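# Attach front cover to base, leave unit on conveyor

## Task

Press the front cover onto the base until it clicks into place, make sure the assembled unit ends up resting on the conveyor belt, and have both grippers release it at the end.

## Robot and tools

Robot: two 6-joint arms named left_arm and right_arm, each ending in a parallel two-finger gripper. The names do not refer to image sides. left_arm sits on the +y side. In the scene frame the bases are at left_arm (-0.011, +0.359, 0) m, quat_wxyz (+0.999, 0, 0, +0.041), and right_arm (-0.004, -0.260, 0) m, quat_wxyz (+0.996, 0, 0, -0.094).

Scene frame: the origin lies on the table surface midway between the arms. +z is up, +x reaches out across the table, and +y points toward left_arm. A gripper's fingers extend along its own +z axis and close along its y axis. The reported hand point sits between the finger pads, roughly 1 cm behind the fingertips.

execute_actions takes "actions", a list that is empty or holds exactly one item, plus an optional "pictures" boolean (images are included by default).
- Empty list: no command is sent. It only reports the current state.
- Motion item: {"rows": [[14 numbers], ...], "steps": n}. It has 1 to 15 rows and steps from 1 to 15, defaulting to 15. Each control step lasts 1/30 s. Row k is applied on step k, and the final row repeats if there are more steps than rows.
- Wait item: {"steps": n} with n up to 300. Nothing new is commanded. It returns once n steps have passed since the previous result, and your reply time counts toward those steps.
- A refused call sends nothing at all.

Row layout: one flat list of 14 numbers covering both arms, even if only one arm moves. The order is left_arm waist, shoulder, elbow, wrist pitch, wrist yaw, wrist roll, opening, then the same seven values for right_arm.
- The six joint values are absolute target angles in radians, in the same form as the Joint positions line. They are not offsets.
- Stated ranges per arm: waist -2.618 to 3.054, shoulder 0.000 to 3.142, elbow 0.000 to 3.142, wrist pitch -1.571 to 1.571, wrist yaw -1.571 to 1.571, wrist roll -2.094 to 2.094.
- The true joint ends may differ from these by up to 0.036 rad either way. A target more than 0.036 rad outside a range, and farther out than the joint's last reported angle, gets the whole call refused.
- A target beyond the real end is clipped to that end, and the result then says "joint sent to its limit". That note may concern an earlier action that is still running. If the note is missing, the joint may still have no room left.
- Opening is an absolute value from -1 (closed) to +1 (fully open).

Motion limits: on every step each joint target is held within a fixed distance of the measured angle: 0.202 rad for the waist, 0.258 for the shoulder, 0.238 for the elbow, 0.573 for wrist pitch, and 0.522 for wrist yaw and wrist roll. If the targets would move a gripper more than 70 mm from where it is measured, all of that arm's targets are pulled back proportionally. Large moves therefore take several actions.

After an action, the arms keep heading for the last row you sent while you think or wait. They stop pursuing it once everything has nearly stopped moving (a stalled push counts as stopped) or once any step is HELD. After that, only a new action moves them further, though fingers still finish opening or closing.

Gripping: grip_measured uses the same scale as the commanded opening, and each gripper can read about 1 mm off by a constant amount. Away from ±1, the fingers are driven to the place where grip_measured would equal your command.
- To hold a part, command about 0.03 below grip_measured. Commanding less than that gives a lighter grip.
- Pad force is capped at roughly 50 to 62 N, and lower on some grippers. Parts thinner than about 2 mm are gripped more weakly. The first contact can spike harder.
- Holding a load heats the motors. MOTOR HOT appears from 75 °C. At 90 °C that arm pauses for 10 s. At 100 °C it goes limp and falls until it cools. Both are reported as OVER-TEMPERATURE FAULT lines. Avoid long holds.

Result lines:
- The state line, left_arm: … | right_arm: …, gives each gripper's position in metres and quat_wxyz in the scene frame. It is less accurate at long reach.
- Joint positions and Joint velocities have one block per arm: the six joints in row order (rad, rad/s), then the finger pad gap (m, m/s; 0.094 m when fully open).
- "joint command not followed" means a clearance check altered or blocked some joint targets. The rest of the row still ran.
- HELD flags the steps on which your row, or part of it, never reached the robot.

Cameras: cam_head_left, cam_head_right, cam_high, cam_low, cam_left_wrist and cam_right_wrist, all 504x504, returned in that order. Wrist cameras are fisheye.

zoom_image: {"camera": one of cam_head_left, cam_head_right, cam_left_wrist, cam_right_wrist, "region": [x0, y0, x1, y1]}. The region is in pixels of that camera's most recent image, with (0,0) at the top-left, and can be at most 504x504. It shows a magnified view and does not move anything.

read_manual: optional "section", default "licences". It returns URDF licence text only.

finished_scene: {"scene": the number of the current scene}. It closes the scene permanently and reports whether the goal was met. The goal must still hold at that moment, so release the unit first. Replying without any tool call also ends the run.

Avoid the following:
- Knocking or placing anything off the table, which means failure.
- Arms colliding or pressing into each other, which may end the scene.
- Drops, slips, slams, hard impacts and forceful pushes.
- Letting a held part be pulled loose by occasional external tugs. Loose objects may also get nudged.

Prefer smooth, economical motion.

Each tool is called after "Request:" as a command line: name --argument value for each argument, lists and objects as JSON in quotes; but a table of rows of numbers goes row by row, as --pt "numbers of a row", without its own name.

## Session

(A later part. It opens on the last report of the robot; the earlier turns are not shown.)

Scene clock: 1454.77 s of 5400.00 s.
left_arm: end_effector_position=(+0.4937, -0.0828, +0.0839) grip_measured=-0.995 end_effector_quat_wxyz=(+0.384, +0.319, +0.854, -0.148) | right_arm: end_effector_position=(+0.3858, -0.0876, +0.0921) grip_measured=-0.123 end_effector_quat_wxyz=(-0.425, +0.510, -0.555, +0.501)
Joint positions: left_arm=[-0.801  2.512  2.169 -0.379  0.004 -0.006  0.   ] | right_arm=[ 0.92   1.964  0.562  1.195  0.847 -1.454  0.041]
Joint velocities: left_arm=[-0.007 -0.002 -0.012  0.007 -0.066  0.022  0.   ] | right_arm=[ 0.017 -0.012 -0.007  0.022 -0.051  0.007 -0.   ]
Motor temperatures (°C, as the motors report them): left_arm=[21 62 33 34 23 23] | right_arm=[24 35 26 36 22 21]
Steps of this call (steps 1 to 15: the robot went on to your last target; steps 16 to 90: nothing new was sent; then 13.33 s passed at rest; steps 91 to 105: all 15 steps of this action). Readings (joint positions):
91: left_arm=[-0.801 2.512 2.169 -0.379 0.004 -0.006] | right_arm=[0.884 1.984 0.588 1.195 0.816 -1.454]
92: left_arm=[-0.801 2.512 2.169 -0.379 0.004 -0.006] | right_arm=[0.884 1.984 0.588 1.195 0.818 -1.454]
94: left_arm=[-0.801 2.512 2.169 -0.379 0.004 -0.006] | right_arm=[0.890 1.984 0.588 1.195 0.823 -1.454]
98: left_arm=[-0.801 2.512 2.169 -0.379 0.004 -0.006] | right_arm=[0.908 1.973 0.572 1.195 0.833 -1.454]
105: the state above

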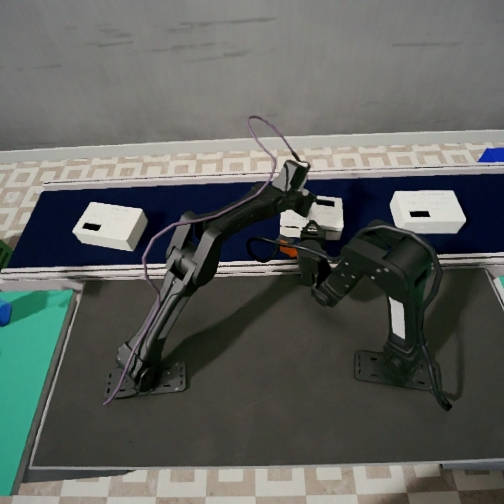

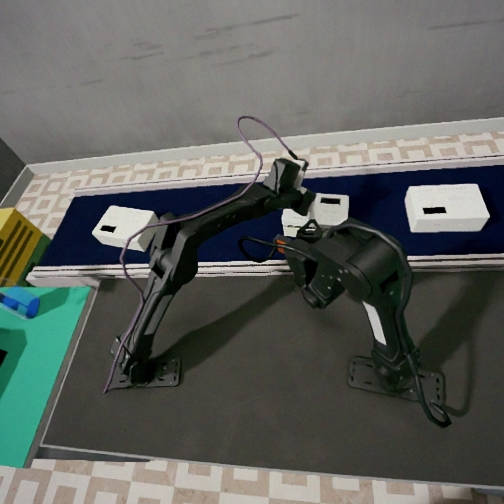

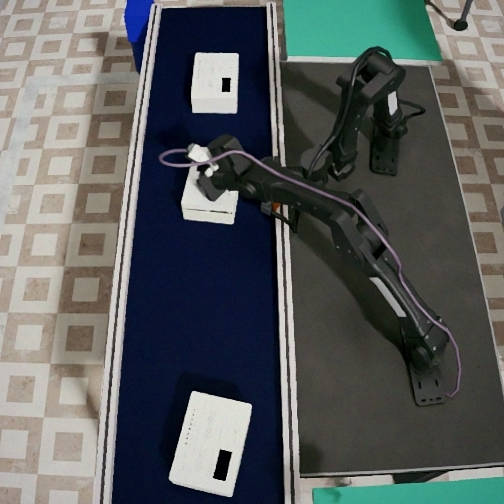

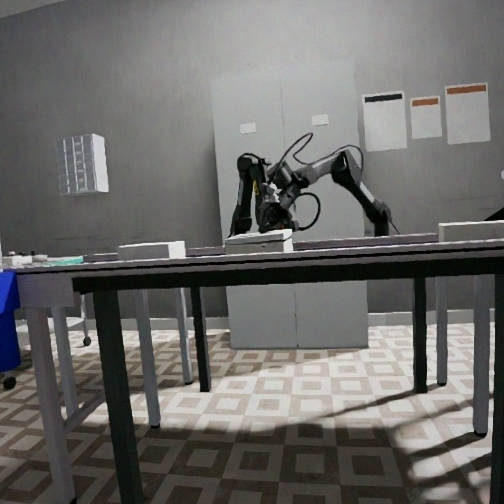

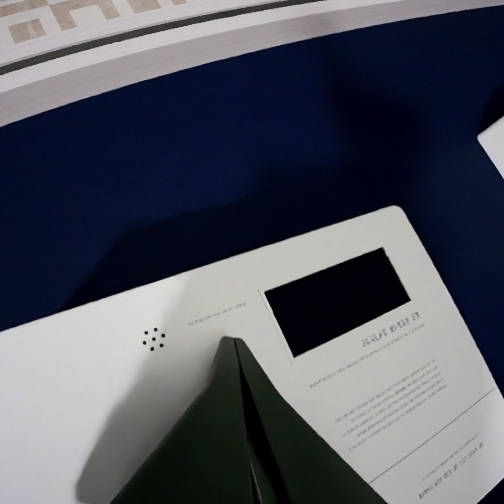

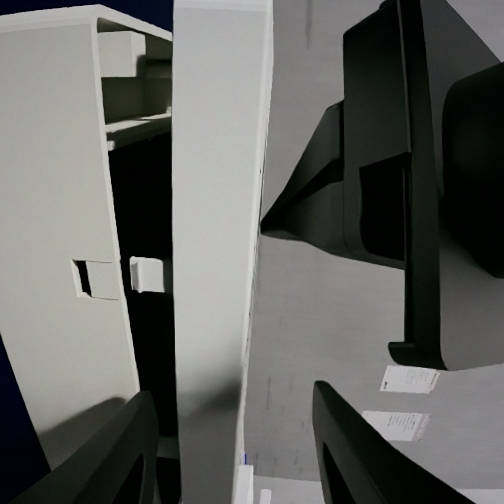

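Request:
execute_actions --actions '[{"rows": [[-0.80,2.49,2.18,-0.40,0,0,-1,0.93,1.935,0.543,1.19,0.866,-1.452,-0.3],[-0.80,2.48,2.19,-0.41,0,0,-1,0.935,1.932,0.539,1.19,0.87,-1.452,-0.4],[-0.80,2.47,2.20,-0.43,0,0,-1,0.94,1.929,0.535,1.19,0.875,-1.452,-0.5],[-0.805,2.46,2.215,-0.46,0,0,-1,0.945,1.926,0.531,1.19,0.88,-1.452,-0.6],[-0.81,2.455,2.23,-0.49,0,0,-1,0.945,1.926,0.531,1.19,0.88,-1.452,-0.7],[-0.815,2.455,2.245,-0.52,0,0,-1,0.945,1.926,0.531,1.19,0.88,-1.452,-0.8],[-0.82,2.455,2.26,-0.55,0,0,-1,0.945,1.926,0.531,1.19,0.88,-1.452,-0.9],[-0.825,2.455,2.275,-0.58,0,0,-1,0.945,1.926,0.531,1.19,0.88,-1.452,-1],[-0.83,2.455,2.29,-0.61,0,0,-1,0.945,1.926,0.531,1.19,0.88,-1.452,-1],[-0.835,2.455,2.305,-0.64,0,0,-1,0.945,1.926,0.531,1.19,0.88,-1.452,-1],[-0.84,2.455,2.32,-0.67,0,0,-1,0.945,1.926,0.531,1.19,0.88,-1.452,-1],[-0.842,2.455,2.33,-0.70,0,0,-1,0.945,1.926,0.531,1.19,0.88,-1.452,-1],[-0.842,2.455,2.335,-0.73,0,0,-1,0.945,1.926,0.531,1.19,0.88,-1.452,-1]], "steps": 15}]' --pictures false

Request:
execute_actions --actions '[{"steps": 12}]'

Scene clock: 1522.97 s of 5400.00 s.
left_arm: end_effector_position=(+0.4660, -0.0848, +0.1238) grip_measured=-0.995 end_effector_quat_wxyz=(+0.349, +0.337, +0.863, -0.140) | right_arm: end_effector_position=(+0.3791, -0.0867, +0.0922) grip_measured=-0.985 end_effector_quat_wxyz=(-0.422, +0.511, -0.554, +0.503)
Joint positions: left_arm=[-0.832  2.471  2.308 -0.636  0.004 -0.006  0.   ] | right_arm=[ 0.939  1.954  0.545  1.195  0.868 -1.454  0.001]
Joint velocities: left_arm=[-0.129 -0.11   0.09  -0.52  -0.095  0.022 -0.002] | right_arm=[-0.002 -0.002  0.002  0.007  0.007 -0.007 -0.   ]
Motor temperatures (°C, as the motors report them): left_arm=[21 64 33 34 23 23] | right_arm=[24 37 26 36 22 21]
Steps of this call (steps 1 to 15: the robot went on to your last target; steps 16 to 90: nothing new was sent; then 64.70 s passed at rest; steps 91 to 105: all 15 steps of this action). Readings (joint positions):
91: left_arm=[-0.801 2.512 2.169 -0.379 0.004 -0.006] | right_arm=[0.920 1.964 0.562 1.195 0.852 -1.454]
92: left_arm=[-0.801 2.511 2.169 -0.380 0.004 -0.006] | right_arm=[0.921 1.964 0.562 1.195 0.853 -1.454]
94: left_arm=[-0.801 2.507 2.172 -0.396 0.004 -0.006] | right_arm=[0.926 1.962 0.557 1.195 0.858 -1.454]
98: left_arm=[-0.803 2.496 2.216 -0.480 0.004 -0.006] | right_arm=[0.939 1.954 0.545 1.195 0.865 -1.454]
105: the state above

Scene clock: 1523.37 s of 5400.00 s.
left_arm: end_effector_position=(+0.4523, -0.0797, +0.1159) grip_measured=-0.995 end_effector_quat_wxyz=(+0.319, +0.346, +0.873, -0.130) | right_arm: end_effector_position=(+0.3791, -0.0868, +0.0922) grip_measured=-0.985 end_effector_quat_wxyz=(-0.422, +0.511, -0.554, +0.504)
Joint positions: left_arm=[-0.84   2.467  2.313 -0.713  0.004 -0.006  0.   ] | right_arm=[ 0.939  1.954  0.545  1.195  0.869 -1.454  0.001]
Joint velocities: left_arm=[-0.007  0.002 -0.012  0.051  0.066 -0.051 -0.001] | right_arm=[-0.017 -0.017 -0.012 -0.066 -0.007  0.037  0.002]
Motor temperatures (°C, as the motors report them): left_arm=[21 64 33 34 23 23] | right_arm=[24 37 26 36 22 21]
Steps of this call (steps 1 to 12: the robot went on to your last target). Readings (joint positions):
1: left_arm=[-0.835 2.468 2.311 -0.650 0.004 -0.006] | right_arm=[0.939 1.954 0.545 1.195 0.868 -1.454]
2: left_arm=[-0.838 2.467 2.313 -0.661 0.004 -0.006] | right_arm=[0.939 1.954 0.545 1.195 0.869 -1.454]
4: left_arm=[-0.840 2.467 2.313 -0.678 0.004 -0.006] | right_arm=[0.939 1.954 0.545 1.195 0.869 -1.454]
8: left_arm=[-0.840 2.467 2.313 -0.705 0.004 -0.006] | right_arm=[0.939 1.954 0.545 1.195 0.869 -1.454]
12: the state above

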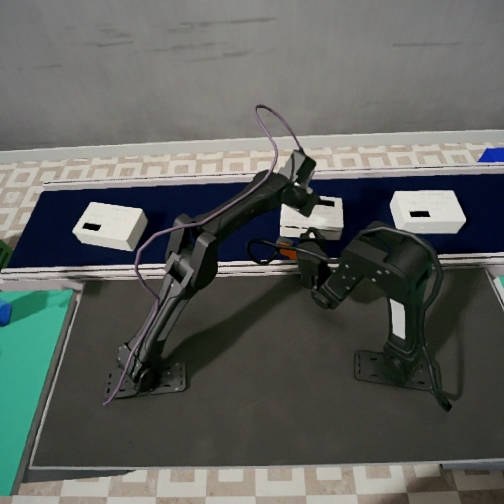

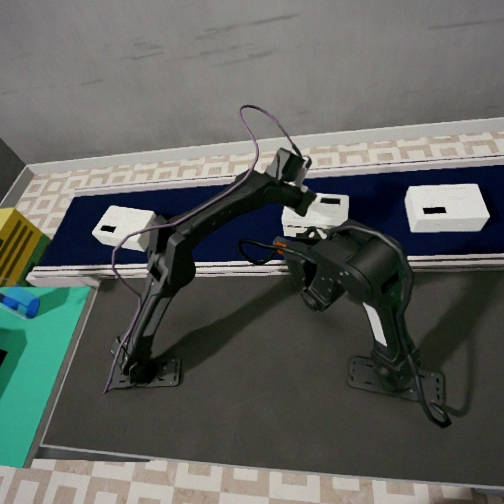

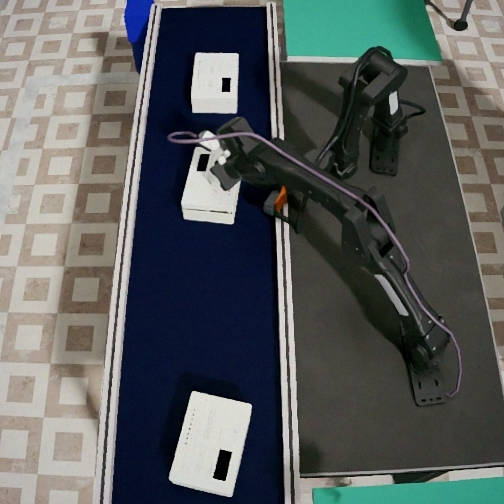

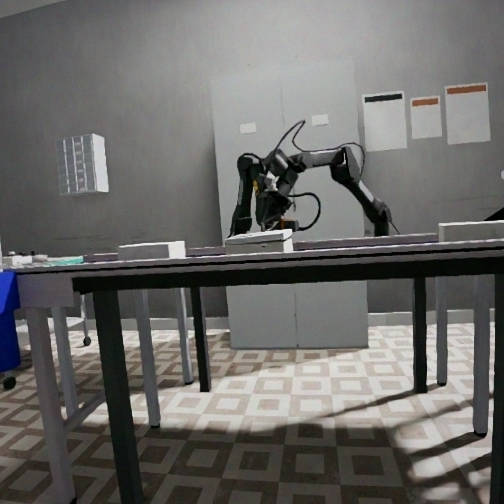

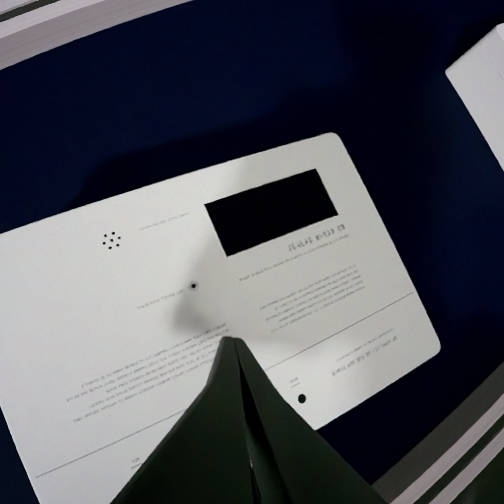

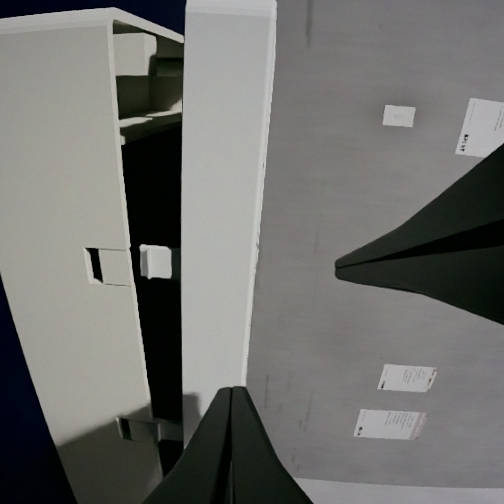

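Request:
execute_actions --actions '[{"rows": [[-0.842,2.475,2.335,-0.73,0,0,-1,0.945,1.926,0.531,1.19,0.88,-1.452,-1],[-0.842,2.48,2.335,-0.73,0,0,-1,0.945,1.926,0.531,1.19,0.88,-1.452,-1],[-0.842,2.485,2.335,-0.73,0,0,-1,0.945,1.926,0.531,1.19,0.88,-1.452,-1],[-0.842,2.49,2.335,-0.73,0,0,-1,0.945,1.926,0.531,1.19,0.88,-1.452,-1],[-0.842,2.495,2.335,-0.73,0,0,-1,0.945,1.926,0.531,1.19,0.88,-1.452,-1],[-0.842,2.50,2.335,-0.73,0,0,-1,0.945,1.926,0.531,1.19,0.88,-1.452,-1],[-0.842,2.505,2.335,-0.73,0,0,-1,0.945,1.926,0.531,1.19,0.88,-1.452,-1],[-0.842,2.51,2.335,-0.73,0,0,-1,0.945,1.926,0.531,1.19,0.88,-1.452,-1],[-0.842,2.515,2.335,-0.73,0,0,-1,0.945,1.926,0.531,1.19,0.88,-1.452,-1],[-0.842,2.52,2.335,-0.73,0,0,-1,0.945,1.926,0.531,1.19,0.88,-1.452,-1],[-0.842,2.525,2.335,-0.73,0,0,-1,0.945,1.926,0.531,1.19,0.88,-1.452,-1],[-0.842,2.53,2.335,-0.73,0,0,-1,0.945,1.926,0.531,1.19,0.88,-1.452,-1]], "steps": 15}]'

Scene clock: 1539.60 s of 5400.00 s.
left_arm: end_effector_position=(+0.4526, -0.0800, +0.0865) grip_measured=-0.995 end_effector_quat_wxyz=(+0.300, +0.348, +0.880, -0.122) | right_arm: end_effector_position=(+0.3791, -0.0868, +0.0922) grip_measured=-0.985 end_effector_quat_wxyz=(-0.422, +0.511, -0.554, +0.504)
Joint positions: left_arm=[-0.84   2.517  2.315 -0.709  0.004 -0.006  0.   ] | right_arm=[ 0.939  1.954  0.545  1.195  0.869 -1.454  0.001]
Joint velocities: left_arm=[ 0.007  0.007  0.012 -0.007 -0.125 -0.051 -0.   ] | right_arm=[-0.017 -0.007 -0.002  0.081 -0.007 -0.066  0.   ]
Motor temperatures (°C, as the motors report them): left_arm=[21 66 35 33 23 23] | right_arm=[24 37 26 36 22 21]
Steps of this call (steps 1 to 30: the robot went on to your last target; steps 31 to 90: nothing new was sent; then 12.73 s passed at rest; steps 91 to 105: all 15 steps of this action). Readings (joint positions):
91: left_arm=[-0.840 2.467 2.313 -0.718 0.004 -0.006] | right_arm=[0.939 1.954 0.545 1.195 0.869 -1.454]
92: left_arm=[-0.840 2.467 2.313 -0.718 0.004 -0.006] | right_arm=[0.939 1.954 0.545 1.195 0.869 -1.454]
94: left_arm=[-0.840 2.471 2.313 -0.718 0.004 -0.006] | right_arm=[0.939 1.954 0.545 1.195 0.869 -1.454]
98: left_arm=[-0.840 2.490 2.313 -0.718 0.004 -0.006] | right_arm=[0.939 1.954 0.545 1.195 0.869 -1.454]
105: the state above

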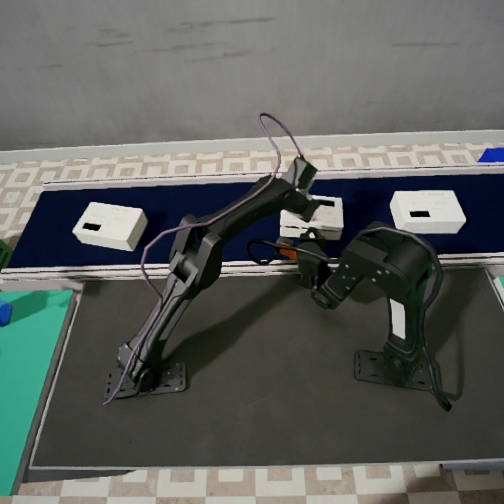

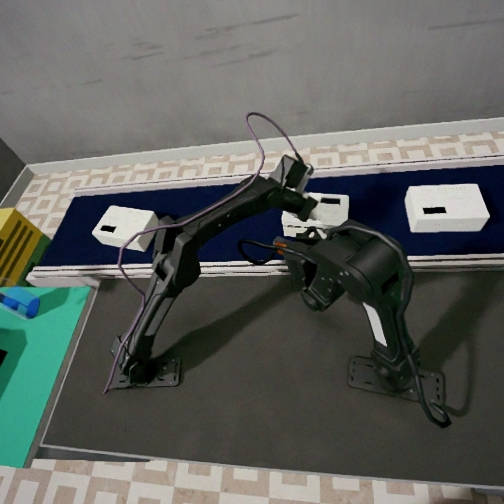

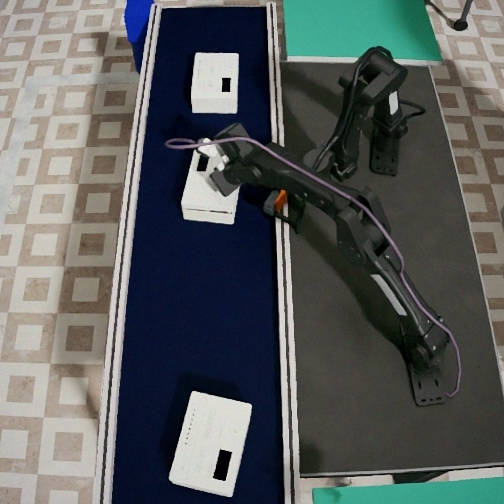

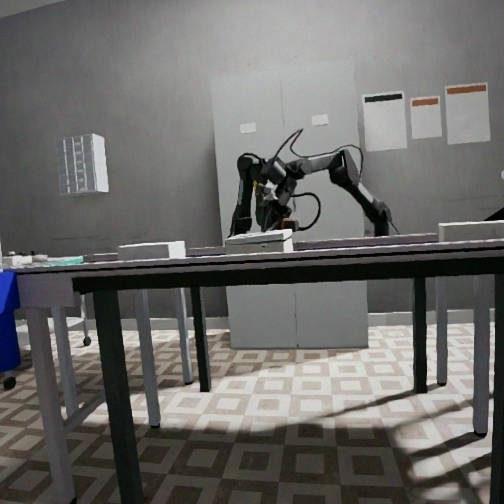

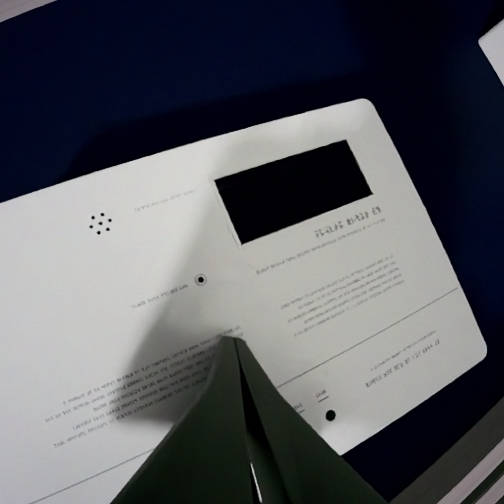

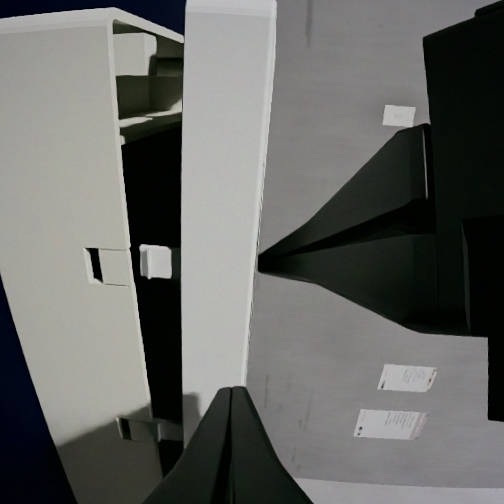

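Request:
execute_actions --actions '[{"rows": [[-0.842,2.535,2.33,-0.73,0,0,-1,0.945,1.926,0.531,1.19,0.88,-1.452,-1],[-0.842,2.54,2.325,-0.735,0,0,-1,0.945,1.926,0.531,1.19,0.88,-1.452,-1],[-0.842,2.545,2.32,-0.74,0,0,-1,0.945,1.926,0.531,1.19,0.88,-1.452,-1],[-0.842,2.55,2.315,-0.745,0,0,-1,0.945,1.926,0.531,1.19,0.88,-1.452,-1],[-0.842,2.555,2.31,-0.75,0,0,-1,0.945,1.926,0.531,1.19,0.88,-1.452,-1],[-0.842,2.56,2.305,-0.755,0,0,-1,0.945,1.926,0.531,1.19,0.88,-1.452,-1],[-0.842,2.565,2.30,-0.76,0,0,-1,0.945,1.926,0.531,1.19,0.88,-1.452,-1],[-0.842,2.57,2.30,-0.76,0,0,-1,0.945,1.926,0.531,1.19,0.88,-1.452,-1]], "steps": 15}]'

Scene clock: 1549.70 s of 5400.00 s.
left_arm: end_effector_position=(+0.4543, -0.0816, +0.0842) grip_measured=-0.995 end_effector_quat_wxyz=(+0.303, +0.348, +0.878, -0.123) | right_arm: end_effector_position=(+0.3791, -0.0868, +0.0922) grip_measured=-0.985 end_effector_quat_wxyz=(-0.422, +0.511, -0.554, +0.504)
Joint positions: left_arm=[-0.84   2.524  2.315 -0.696  0.004 -0.005  0.   ] | right_arm=[ 0.939  1.954  0.545  1.195  0.869 -1.454  0.001]
Joint velocities: left_arm=[-0.012 -0.002 -0.002 -0.007 -0.022  0.066 -0.001] | right_arm=[-0.007 -0.012 -0.002 -0.007  0.095  0.007 -0.001]
Motor temperatures (°C, as the motors report them): left_arm=[21 65 36 33 23 23] | right_arm=[24 38 26 35 22 21]
Steps of this call (steps 1 to 15: the robot went on to your last target; steps 16 to 90: nothing new was sent; then 6.60 s passed at rest; steps 91 to 105: all 15 steps of this action). Readings (joint positions):
91: left_arm=[-0.840 2.517 2.315 -0.709 0.004 -0.005] | right_arm=[0.939 1.954 0.545 1.195 0.869 -1.454]
92: left_arm=[-0.840 2.517 2.315 -0.709 0.004 -0.005] | right_arm=[0.939 1.954 0.545 1.195 0.869 -1.454]
94: left_arm=[-0.840 2.519 2.315 -0.708 0.004 -0.005] | right_arm=[0.939 1.954 0.545 1.195 0.869 -1.454]
98: left_arm=[-0.840 2.521 2.315 -0.705 0.004 -0.005] | right_arm=[0.939 1.954 0.545 1.195 0.869 -1.454]
105: the state above

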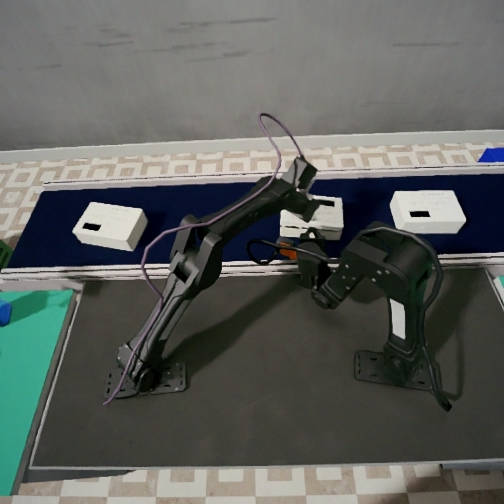

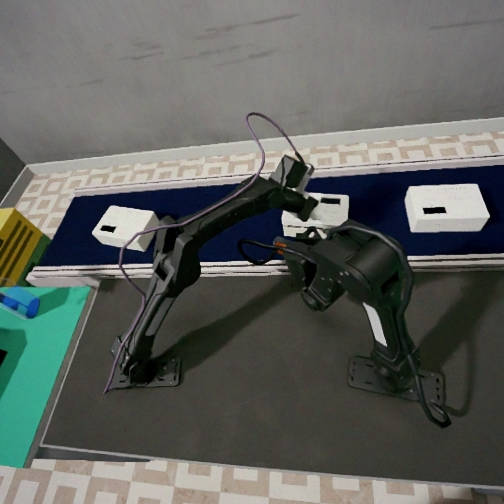

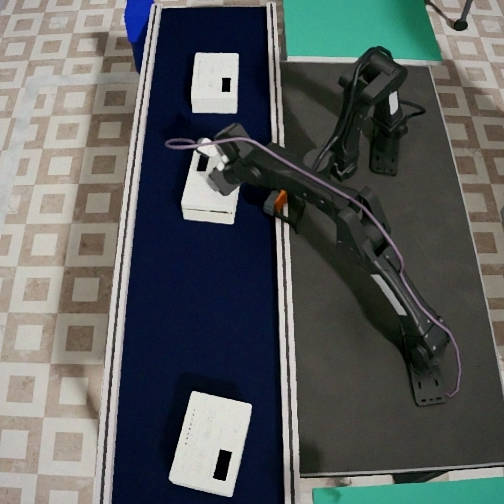

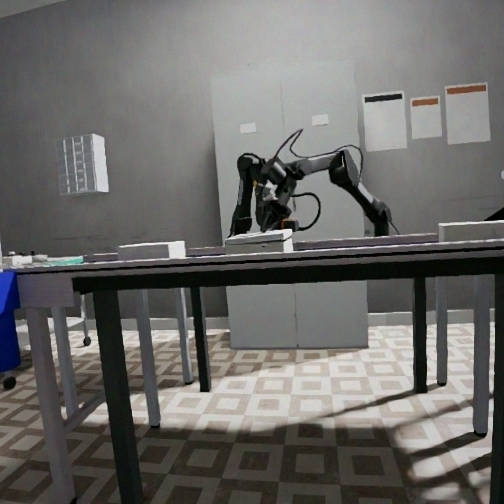

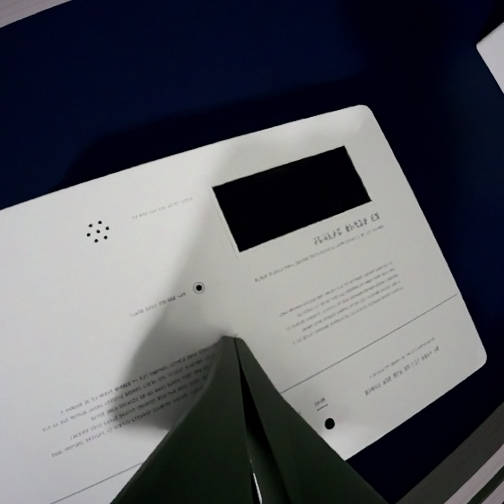

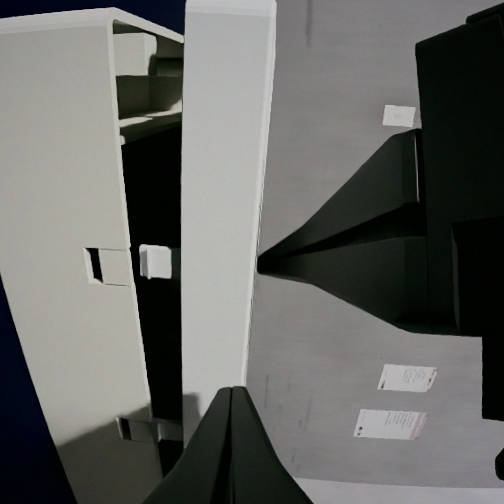

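Request:
zoom_image --camera "cam_right_wrist" --region '[90, 380, 230, 480]'

Request:
zoom_image --camera "cam_right_wrist" --region '[80, 0, 290, 150]'

Request:
zoom_image --camera "cam_high" --region '[170, 180, 250, 235]'

Region (90, 380, 230, 480) of cam_right_wrist's 504x504 image, scaled by 3.600, with more detail than that image has; it fills the top 360 rows of this view, and the rest is white.

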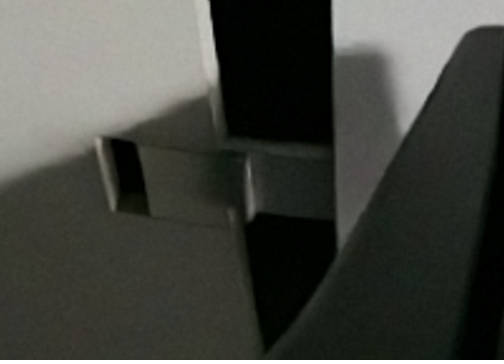

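Region (80, 0, 290, 150) of cam_right_wrist's 504x504 image, scaled by 2.400, with more detail than that image has; it fills the top 360 rows of this view, and the rest is white.

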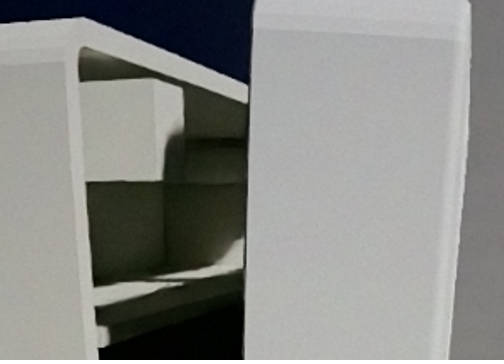

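Region (170, 180, 250, 235) of cam_high's 504x504 image, scaled by 6.300, with more detail than that image has; it fills the top 346 rows of this view, and the rest is white.

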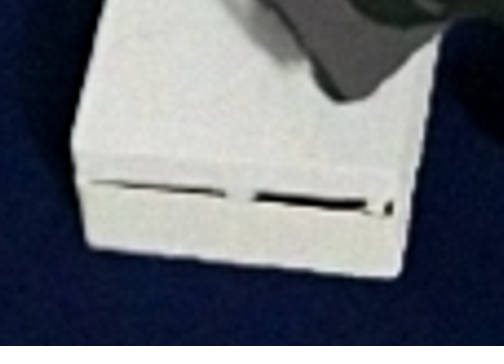

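Request:
execute_actions --actions '[{"rows": [[-0.842,2.50,2.31,-0.72,0,0,-1,0.945,1.926,0.531,1.19,0.88,-1.452,-1],[-0.842,2.48,2.31,-0.72,0,0,-1,0.945,1.926,0.531,1.19,0.88,-1.452,-1],[-0.842,2.46,2.305,-0.72,0,0,-1,0.945,1.926,0.531,1.19,0.88,-1.452,-1],[-0.83,2.44,2.30,-0.73,0,0,-1,0.945,1.926,0.531,1.19,0.88,-1.452,-1],[-0.815,2.425,2.29,-0.73,0,0,-1,0.945,1.926,0.531,1.19,0.88,-1.452,-1],[-0.80,2.41,2.275,-0.74,0,0,-1,0.945,1.926,0.531,1.19,0.88,-1.452,-1],[-0.785,2.40,2.26,-0.74,0,0,-1,0.945,1.926,0.531,1.19,0.88,-1.452,-1],[-0.77,2.39,2.245,-0.75,0,0,-1,0.945,1.926,0.531,1.19,0.88,-1.452,-1],[-0.755,2.38,2.23,-0.75,0,0,-1,0.945,1.926,0.531,1.19,0.88,-1.452,-1],[-0.74,2.375,2.215,-0.76,0,0,-1,0.945,1.926,0.531,1.19,0.88,-1.452,-1],[-0.725,2.37,2.20,-0.76,0,0,-1,0.945,1.926,0.531,1.19,0.88,-1.452,-1],[-0.71,2.37,2.185,-0.76,0,0,-1,0.945,1.926,0.531,1.19,0.88,-1.452,-1],[-0.698,2.37,2.174,-0.76,0,0,-1,0.945,1.926,0.531,1.19,0.88,-1.452,-1]], "steps": 15}]' --pictures false

Request:
execute_actions --actions '[{"steps": 12}]'

Scene clock: 1592.40 s of 5400.00 s.
left_arm: end_effector_position=(+0.4882, -0.0020, +0.1263) grip_measured=-0.995 end_effector_quat_wxyz=(+0.314, +0.289, +0.898, -0.104) | right_arm: end_effector_position=(+0.3791, -0.0868, +0.0922) grip_measured=-0.985 end_effector_quat_wxyz=(-0.422, +0.511, -0.554, +0.504)
Joint positions: left_arm=[-0.708  2.372  2.205 -0.73   0.003 -0.005  0.   ] | right_arm=[ 0.939  1.954  0.545  1.195  0.869 -1.454  0.001]
Joint velocities: left_arm=[ 0.486  0.007 -0.188 -0.066 -0.081  0.007 -0.001] | right_arm=[ 0.007 -0.012 -0.002 -0.037 -0.051 -0.037 -0.   ]
Motor temperatures (°C, as the motors report them): left_arm=[21 59 33 31 23 23] | right_arm=[24 38 26 35 22 21]
Steps of this call (steps 1 to 15: the robot went on to your last target; steps 16 to 90: nothing new was sent; then 39.20 s passed at rest; steps 91 to 105: all 15 steps of this action). Readings (joint positions):
91: left_arm=[-0.840 2.520 2.315 -0.693 0.004 -0.005] | right_arm=[0.939 1.954 0.545 1.195 0.869 -1.454]
92: left_arm=[-0.840 2.518 2.315 -0.695 0.004 -0.005] | right_arm=[0.939 1.954 0.545 1.195 0.869 -1.454]
94: left_arm=[-0.840 2.509 2.312 -0.705 0.004 -0.005] | right_arm=[0.939 1.954 0.545 1.195 0.869 -1.454]
98: left_arm=[-0.825 2.448 2.275 -0.723 0.004 -0.005] | right_arm=[0.939 1.954 0.545 1.195 0.869 -1.454]
105: the state above

Scene clock: 1592.80 s of 5400.00 s.
left_arm: end_effector_position=(+0.4883, +0.0122, +0.1142) grip_measured=-0.995 end_effector_quat_wxyz=(+0.296, +0.283, +0.908, -0.092) | right_arm: end_effector_position=(+0.3791, -0.0868, +0.0922) grip_measured=-0.985 end_effector_quat_wxyz=(-0.422, +0.511, -0.554, +0.504)
Joint positions: left_arm=[-0.691  2.372  2.183 -0.75  -0.003 -0.005  0.   ] | right_arm=[ 0.939  1.954  0.545  1.195  0.869 -1.454  0.001]
Joint velocities: left_arm=[-0.022 -0.007 -0.007  0.095  0.007 -0.007 -0.001] | right_arm=[-0.012  0.012  0.002 -0.007 -0.022  0.007 -0.   ]
Motor temperatures (°C, as the motors report them): left_arm=[21 59 33 31 23 23] | right_arm=[24 38 26 35 22 21]
Steps of this call (steps 1 to 12: the robot went on to your last target). Readings (joint positions):
1: left_arm=[-0.694 2.372 2.198 -0.732 0.001 -0.005] | right_arm=[0.939 1.954 0.545 1.195 0.869 -1.454]
2: left_arm=[-0.684 2.372 2.191 -0.736 -0.001 -0.005] | right_arm=[0.939 1.954 0.545 1.195 0.869 -1.454]
4: left_arm=[-0.677 2.372 2.184 -0.746 -0.003 -0.005] | right_arm=[0.939 1.954 0.545 1.195 0.869 -1.454]
8: left_arm=[-0.685 2.372 2.183 -0.750 -0.003 -0.005] | right_arm=[0.939 1.954 0.545 1.195 0.869 -1.454]
12: the state above

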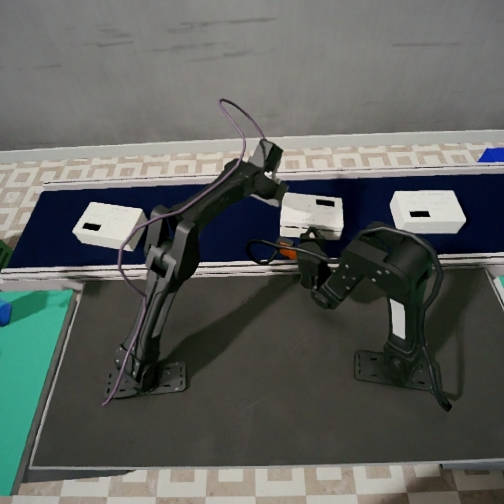

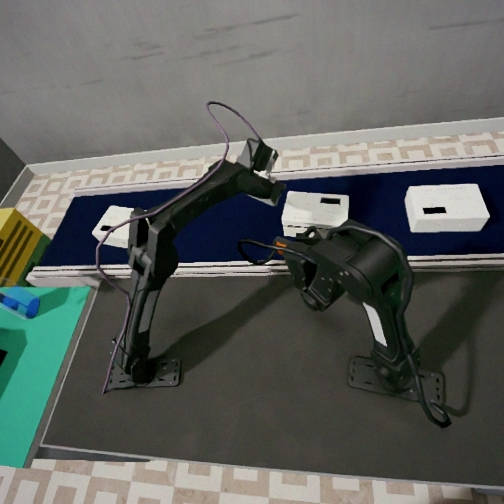

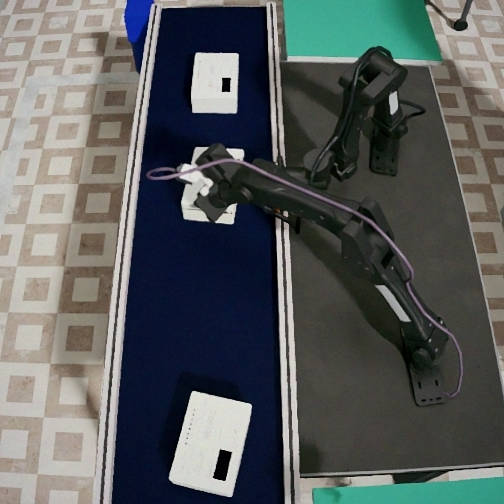

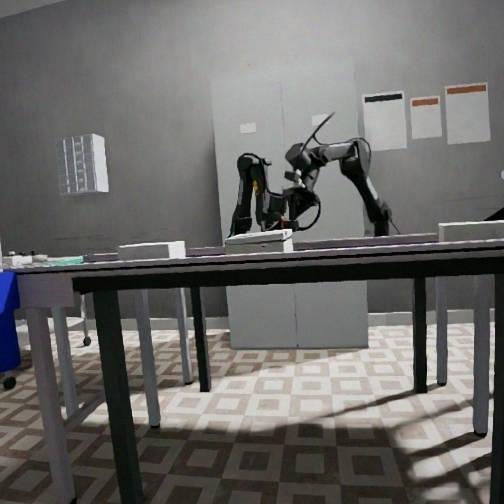

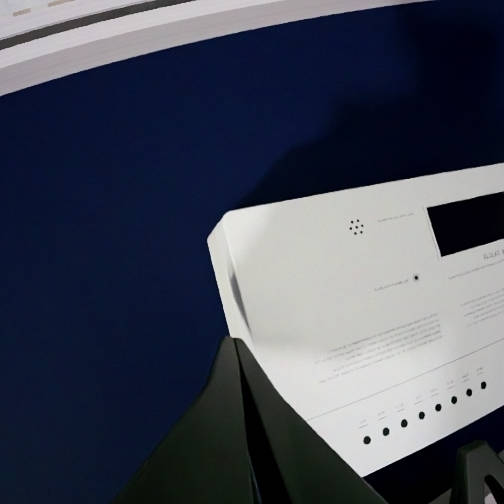

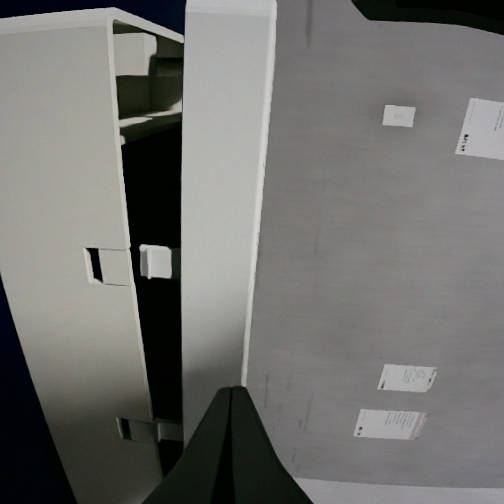

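Request:
execute_actions --actions '[{"rows": [[-0.695,2.375,2.174,-0.76,-0.03,0,-1,0.945,1.926,0.531,1.19,0.88,-1.452,-1],[-0.695,2.38,2.174,-0.76,-0.05,0,-1,0.945,1.926,0.531,1.19,0.88,-1.452,-1],[-0.695,2.385,2.174,-0.76,-0.05,0,-1,0.945,1.926,0.531,1.19,0.88,-1.452,-1],[-0.695,2.39,2.174,-0.76,-0.05,0,-1,0.945,1.926,0.531,1.19,0.88,-1.452,-1],[-0.695,2.395,2.174,-0.76,-0.05,0,-1,0.945,1.926,0.531,1.19,0.88,-1.452,-1],[-0.695,2.40,2.174,-0.76,-0.05,0,-1,0.945,1.926,0.531,1.19,0.88,-1.452,-1],[-0.695,2.405,2.174,-0.76,-0.05,0,-1,0.945,1.926,0.531,1.19,0.88,-1.452,-1],[-0.695,2.41,2.174,-0.76,-0.05,0,-1,0.945,1.926,0.531,1.19,0.88,-1.452,-1],[-0.695,2.415,2.174,-0.76,-0.05,0,-1,0.945,1.926,0.531,1.19,0.88,-1.452,-1],[-0.695,2.42,2.174,-0.76,-0.05,0,-1,0.945,1.926,0.531,1.19,0.88,-1.452,-1],[-0.695,2.425,2.174,-0.76,-0.05,0,-1,0.945,1.926,0.531,1.19,0.88,-1.452,-1],[-0.695,2.43,2.174,-0.76,-0.05,0,-1,0.945,1.926,0.531,1.19,0.88,-1.452,-1],[-0.695,2.435,2.174,-0.76,-0.05,0,-1,0.945,1.926,0.531,1.19,0.88,-1.452,-1]], "steps": 15}]' --pictures false

Request:
execute_actions --actions '[{"steps": 8}]'

Scene clock: 1609.60 s of 5400.00 s.
left_arm: end_effector_position=(+0.4907, +0.0185, +0.0781) grip_measured=-0.995 end_effector_quat_wxyz=(+0.273, +0.280, +0.918, -0.066) | right_arm: end_effector_position=(+0.3791, -0.0868, +0.0922) grip_measured=-0.985 end_effector_quat_wxyz=(-0.422, +0.511, -0.554, +0.504)
Joint positions: left_arm=[-0.692  2.434  2.183 -0.752 -0.041 -0.005  0.   ] | right_arm=[ 0.939  1.954  0.545  1.195  0.869 -1.454  0.001]
Joint velocities: left_arm=[-0.007  0.129  0.002 -0.007  0.022  0.022  0.001] | right_arm=[-0.007  0.002  0.007 -0.022 -0.037  0.051  0.   ]
Motor temperatures (°C, as the motors report them): left_arm=[21 62 33 32 23 23] | right_arm=[24 38 26 35 22 21]
Steps of this call (steps 1 to 30: the robot went on to your last target; steps 31 to 90: nothing new was sent; then 13.30 s passed at rest; steps 91 to 105: all 15 steps of this action). Readings (joint positions):
91: left_arm=[-0.692 2.372 2.183 -0.750 -0.006 -0.005] | right_arm=[0.939 1.954 0.545 1.195 0.869 -1.454]
92: left_arm=[-0.692 2.372 2.183 -0.750 -0.012 -0.005] | right_arm=[0.939 1.954 0.545 1.195 0.869 -1.454]
94: left_arm=[-0.692 2.374 2.183 -0.750 -0.023 -0.005] | right_arm=[0.939 1.954 0.545 1.195 0.869 -1.454]
98: left_arm=[-0.692 2.389 2.183 -0.750 -0.035 -0.005] | right_arm=[0.939 1.954 0.545 1.195 0.869 -1.454]
105: the state above

Scene clock: 1609.87 s of 5400.00 s.
left_arm: end_effector_position=(+0.4900, +0.0193, +0.0734) grip_measured=-0.995 end_effector_quat_wxyz=(+0.268, +0.281, +0.919, -0.064) | right_arm: end_effector_position=(+0.3791, -0.0868, +0.0922) grip_measured=-0.985 end_effector_quat_wxyz=(-0.422, +0.511, -0.554, +0.504)
Joint positions: left_arm=[-0.692  2.441  2.183 -0.755 -0.042 -0.005  0.   ] | right_arm=[ 0.939  1.954  0.545  1.195  0.869 -1.454  0.001]
Joint velocities: left_arm=[-0.007 -0.002 -0.002  0.007 -0.037 -0.007  0.001] | right_arm=[-0.022 -0.002  0.002 -0.037 -0.037 -0.007 -0.001]
Motor temperatures (°C, as the motors report them): left_arm=[21 63 33 32 23 23] | right_arm=[24 38 26 35 22 21]
Steps of this call (steps 1 to 8: the robot went on to your last target). Readings (joint positions):
1: left_arm=[-0.692 2.438 2.183 -0.752 -0.041 -0.005] | right_arm=[0.939 1.954 0.545 1.195 0.869 -1.454]
2: left_arm=[-0.692 2.440 2.183 -0.753 -0.042 -0.005] | right_arm=[0.939 1.954 0.545 1.195 0.869 -1.454]
4: left_arm=[-0.692 2.441 2.183 -0.755 -0.042 -0.005] | right_arm=[0.939 1.954 0.545 1.195 0.869 -1.454]
8: the state above

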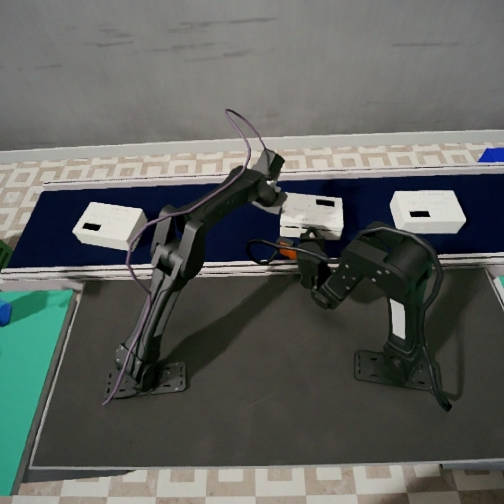

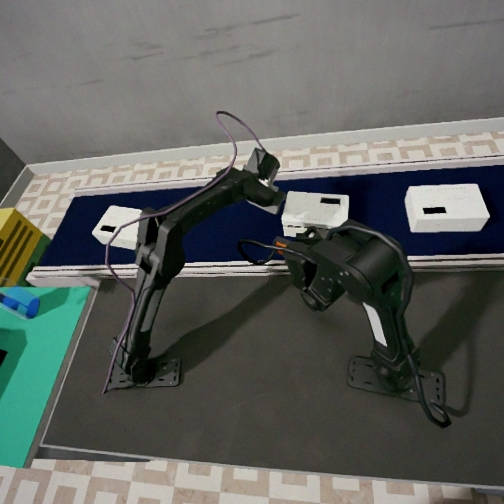

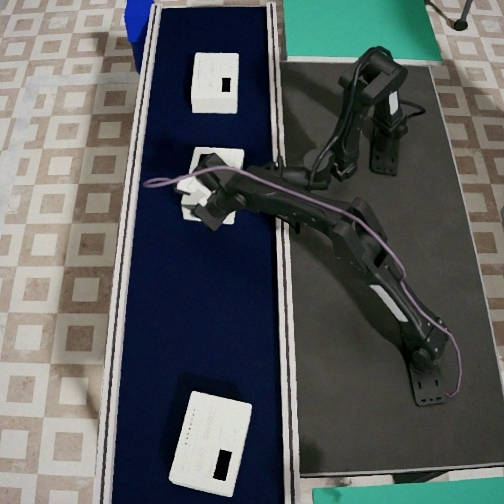

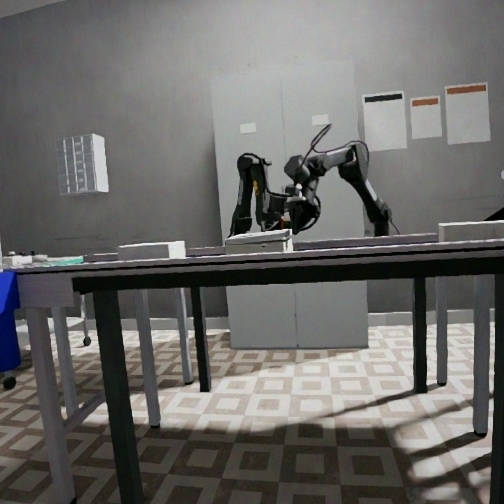

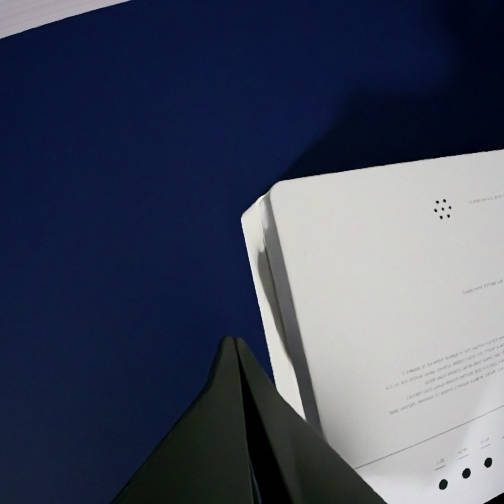

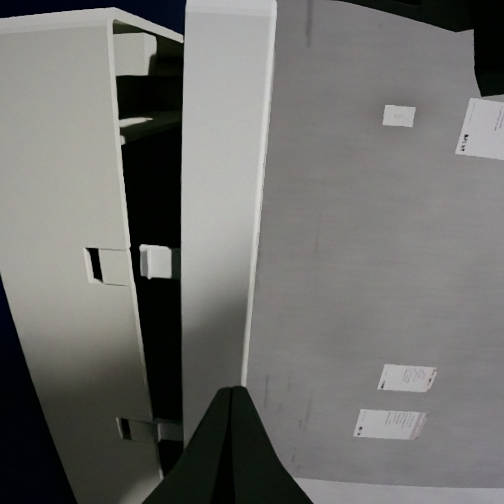

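Request:
execute_actions --actions '[{"rows": [[-0.695,2.44,2.174,-0.73,-0.03,0,-1,0.945,1.926,0.531,1.19,0.88,-1.452,-1],[-0.695,2.44,2.174,-0.72,-0.025,0,-1,0.945,1.926,0.531,1.19,0.88,-1.452,-1],[-0.695,2.44,2.174,-0.71,-0.02,0,-1,0.945,1.926,0.531,1.19,0.88,-1.452,-1],[-0.695,2.44,2.174,-0.70,-0.015,0,-1,0.945,1.926,0.531,1.19,0.88,-1.452,-1],[-0.695,2.44,2.174,-0.70,-0.01,0,-1,0.945,1.926,0.531,1.19,0.88,-1.452,-1],[-0.695,2.44,2.174,-0.70,-0.005,0,-1,0.945,1.926,0.531,1.19,0.88,-1.452,-1],[-0.695,2.44,2.174,-0.70,0.0,0,-1,0.945,1.926,0.531,1.19,0.88,-1.452,-1],[-0.695,2.44,2.174,-0.70,0.005,0,-1,0.945,1.926,0.531,1.19,0.88,-1.452,-1],[-0.695,2.44,2.174,-0.70,0.01,0,-1,0.945,1.926,0.531,1.19,0.88,-1.452,-1]], "steps": 15}]'

Scene clock: 1619.23 s of 5400.00 s.
left_arm: end_effector_position=(+0.4936, +0.0077, +0.0795) grip_measured=-0.995 end_effector_quat_wxyz=(+0.283, +0.284, +0.912, -0.090) | right_arm: end_effector_position=(+0.3791, -0.0868, +0.0922) grip_measured=-0.985 end_effector_quat_wxyz=(-0.422, +0.511, -0.554, +0.504)
Joint positions: left_arm=[-0.692  2.441  2.183 -0.709 -0.    -0.005  0.   ] | right_arm=[ 0.939  1.954  0.545  1.195  0.869 -1.454  0.001]
Joint velocities: left_arm=[-0.007 -0.002 -0.017 -0.037  0.125 -0.007 -0.   ] | right_arm=[ 0.007  0.002  0.002 -0.037 -0.095 -0.022 -0.001]
Motor temperatures (°C, as the motors report them): left_arm=[21 64 33 32 23 23] | right_arm=[24 38 26 35 22 21]
Steps of this call (steps 1 to 15: the robot went on to your last target; steps 16 to 90: nothing new was sent; then 5.87 s passed at rest; steps 91 to 105: all 15 steps of this action). Readings (joint positions):
91: left_arm=[-0.692 2.441 2.183 -0.753 -0.042 -0.005] | right_arm=[0.939 1.954 0.545 1.195 0.869 -1.454]
92: left_arm=[-0.692 2.441 2.183 -0.750 -0.040 -0.005] | right_arm=[0.939 1.954 0.545 1.195 0.869 -1.454]
94: left_arm=[-0.692 2.441 2.183 -0.738 -0.034 -0.005] | right_arm=[0.939 1.954 0.545 1.195 0.869 -1.454]
98: left_arm=[-0.692 2.441 2.183 -0.718 -0.019 -0.005] | right_arm=[0.939 1.954 0.545 1.195 0.869 -1.454]
105: the state above

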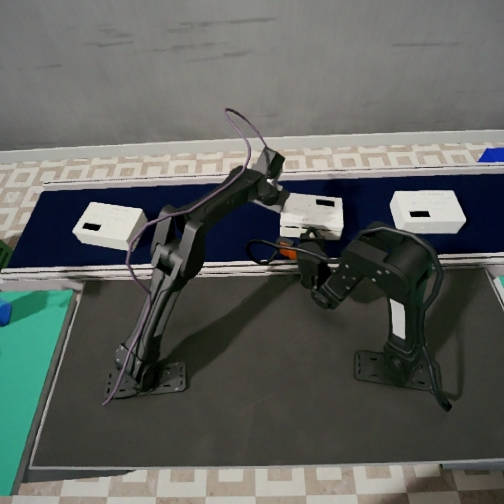

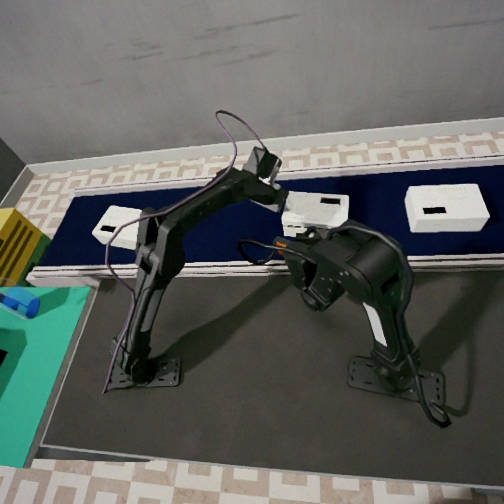

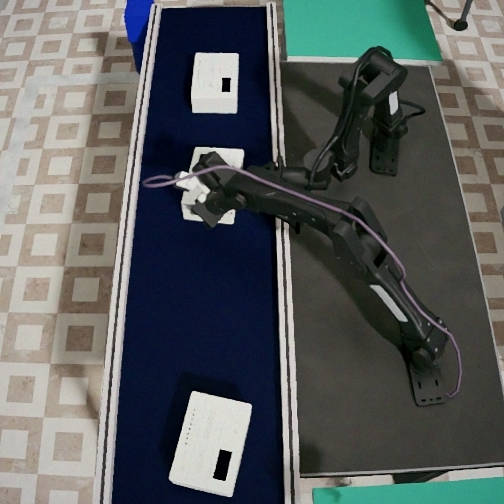

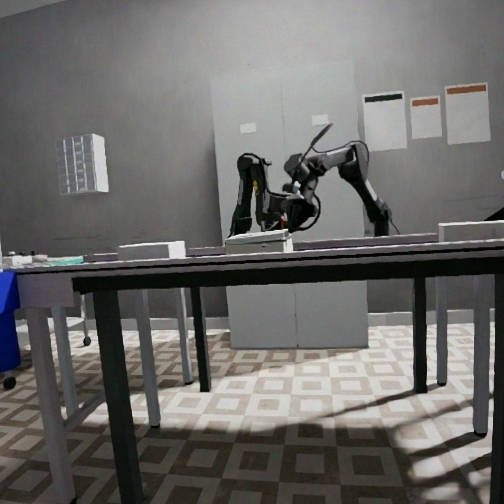

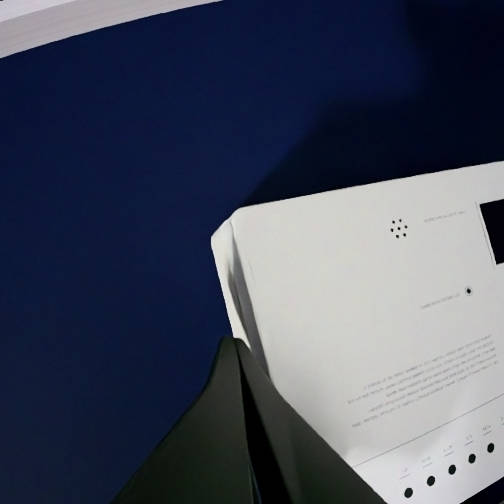

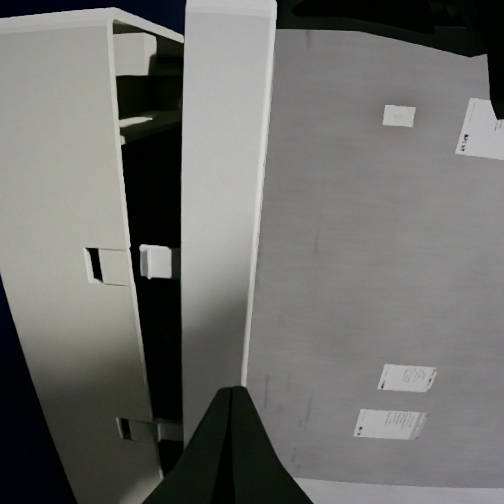

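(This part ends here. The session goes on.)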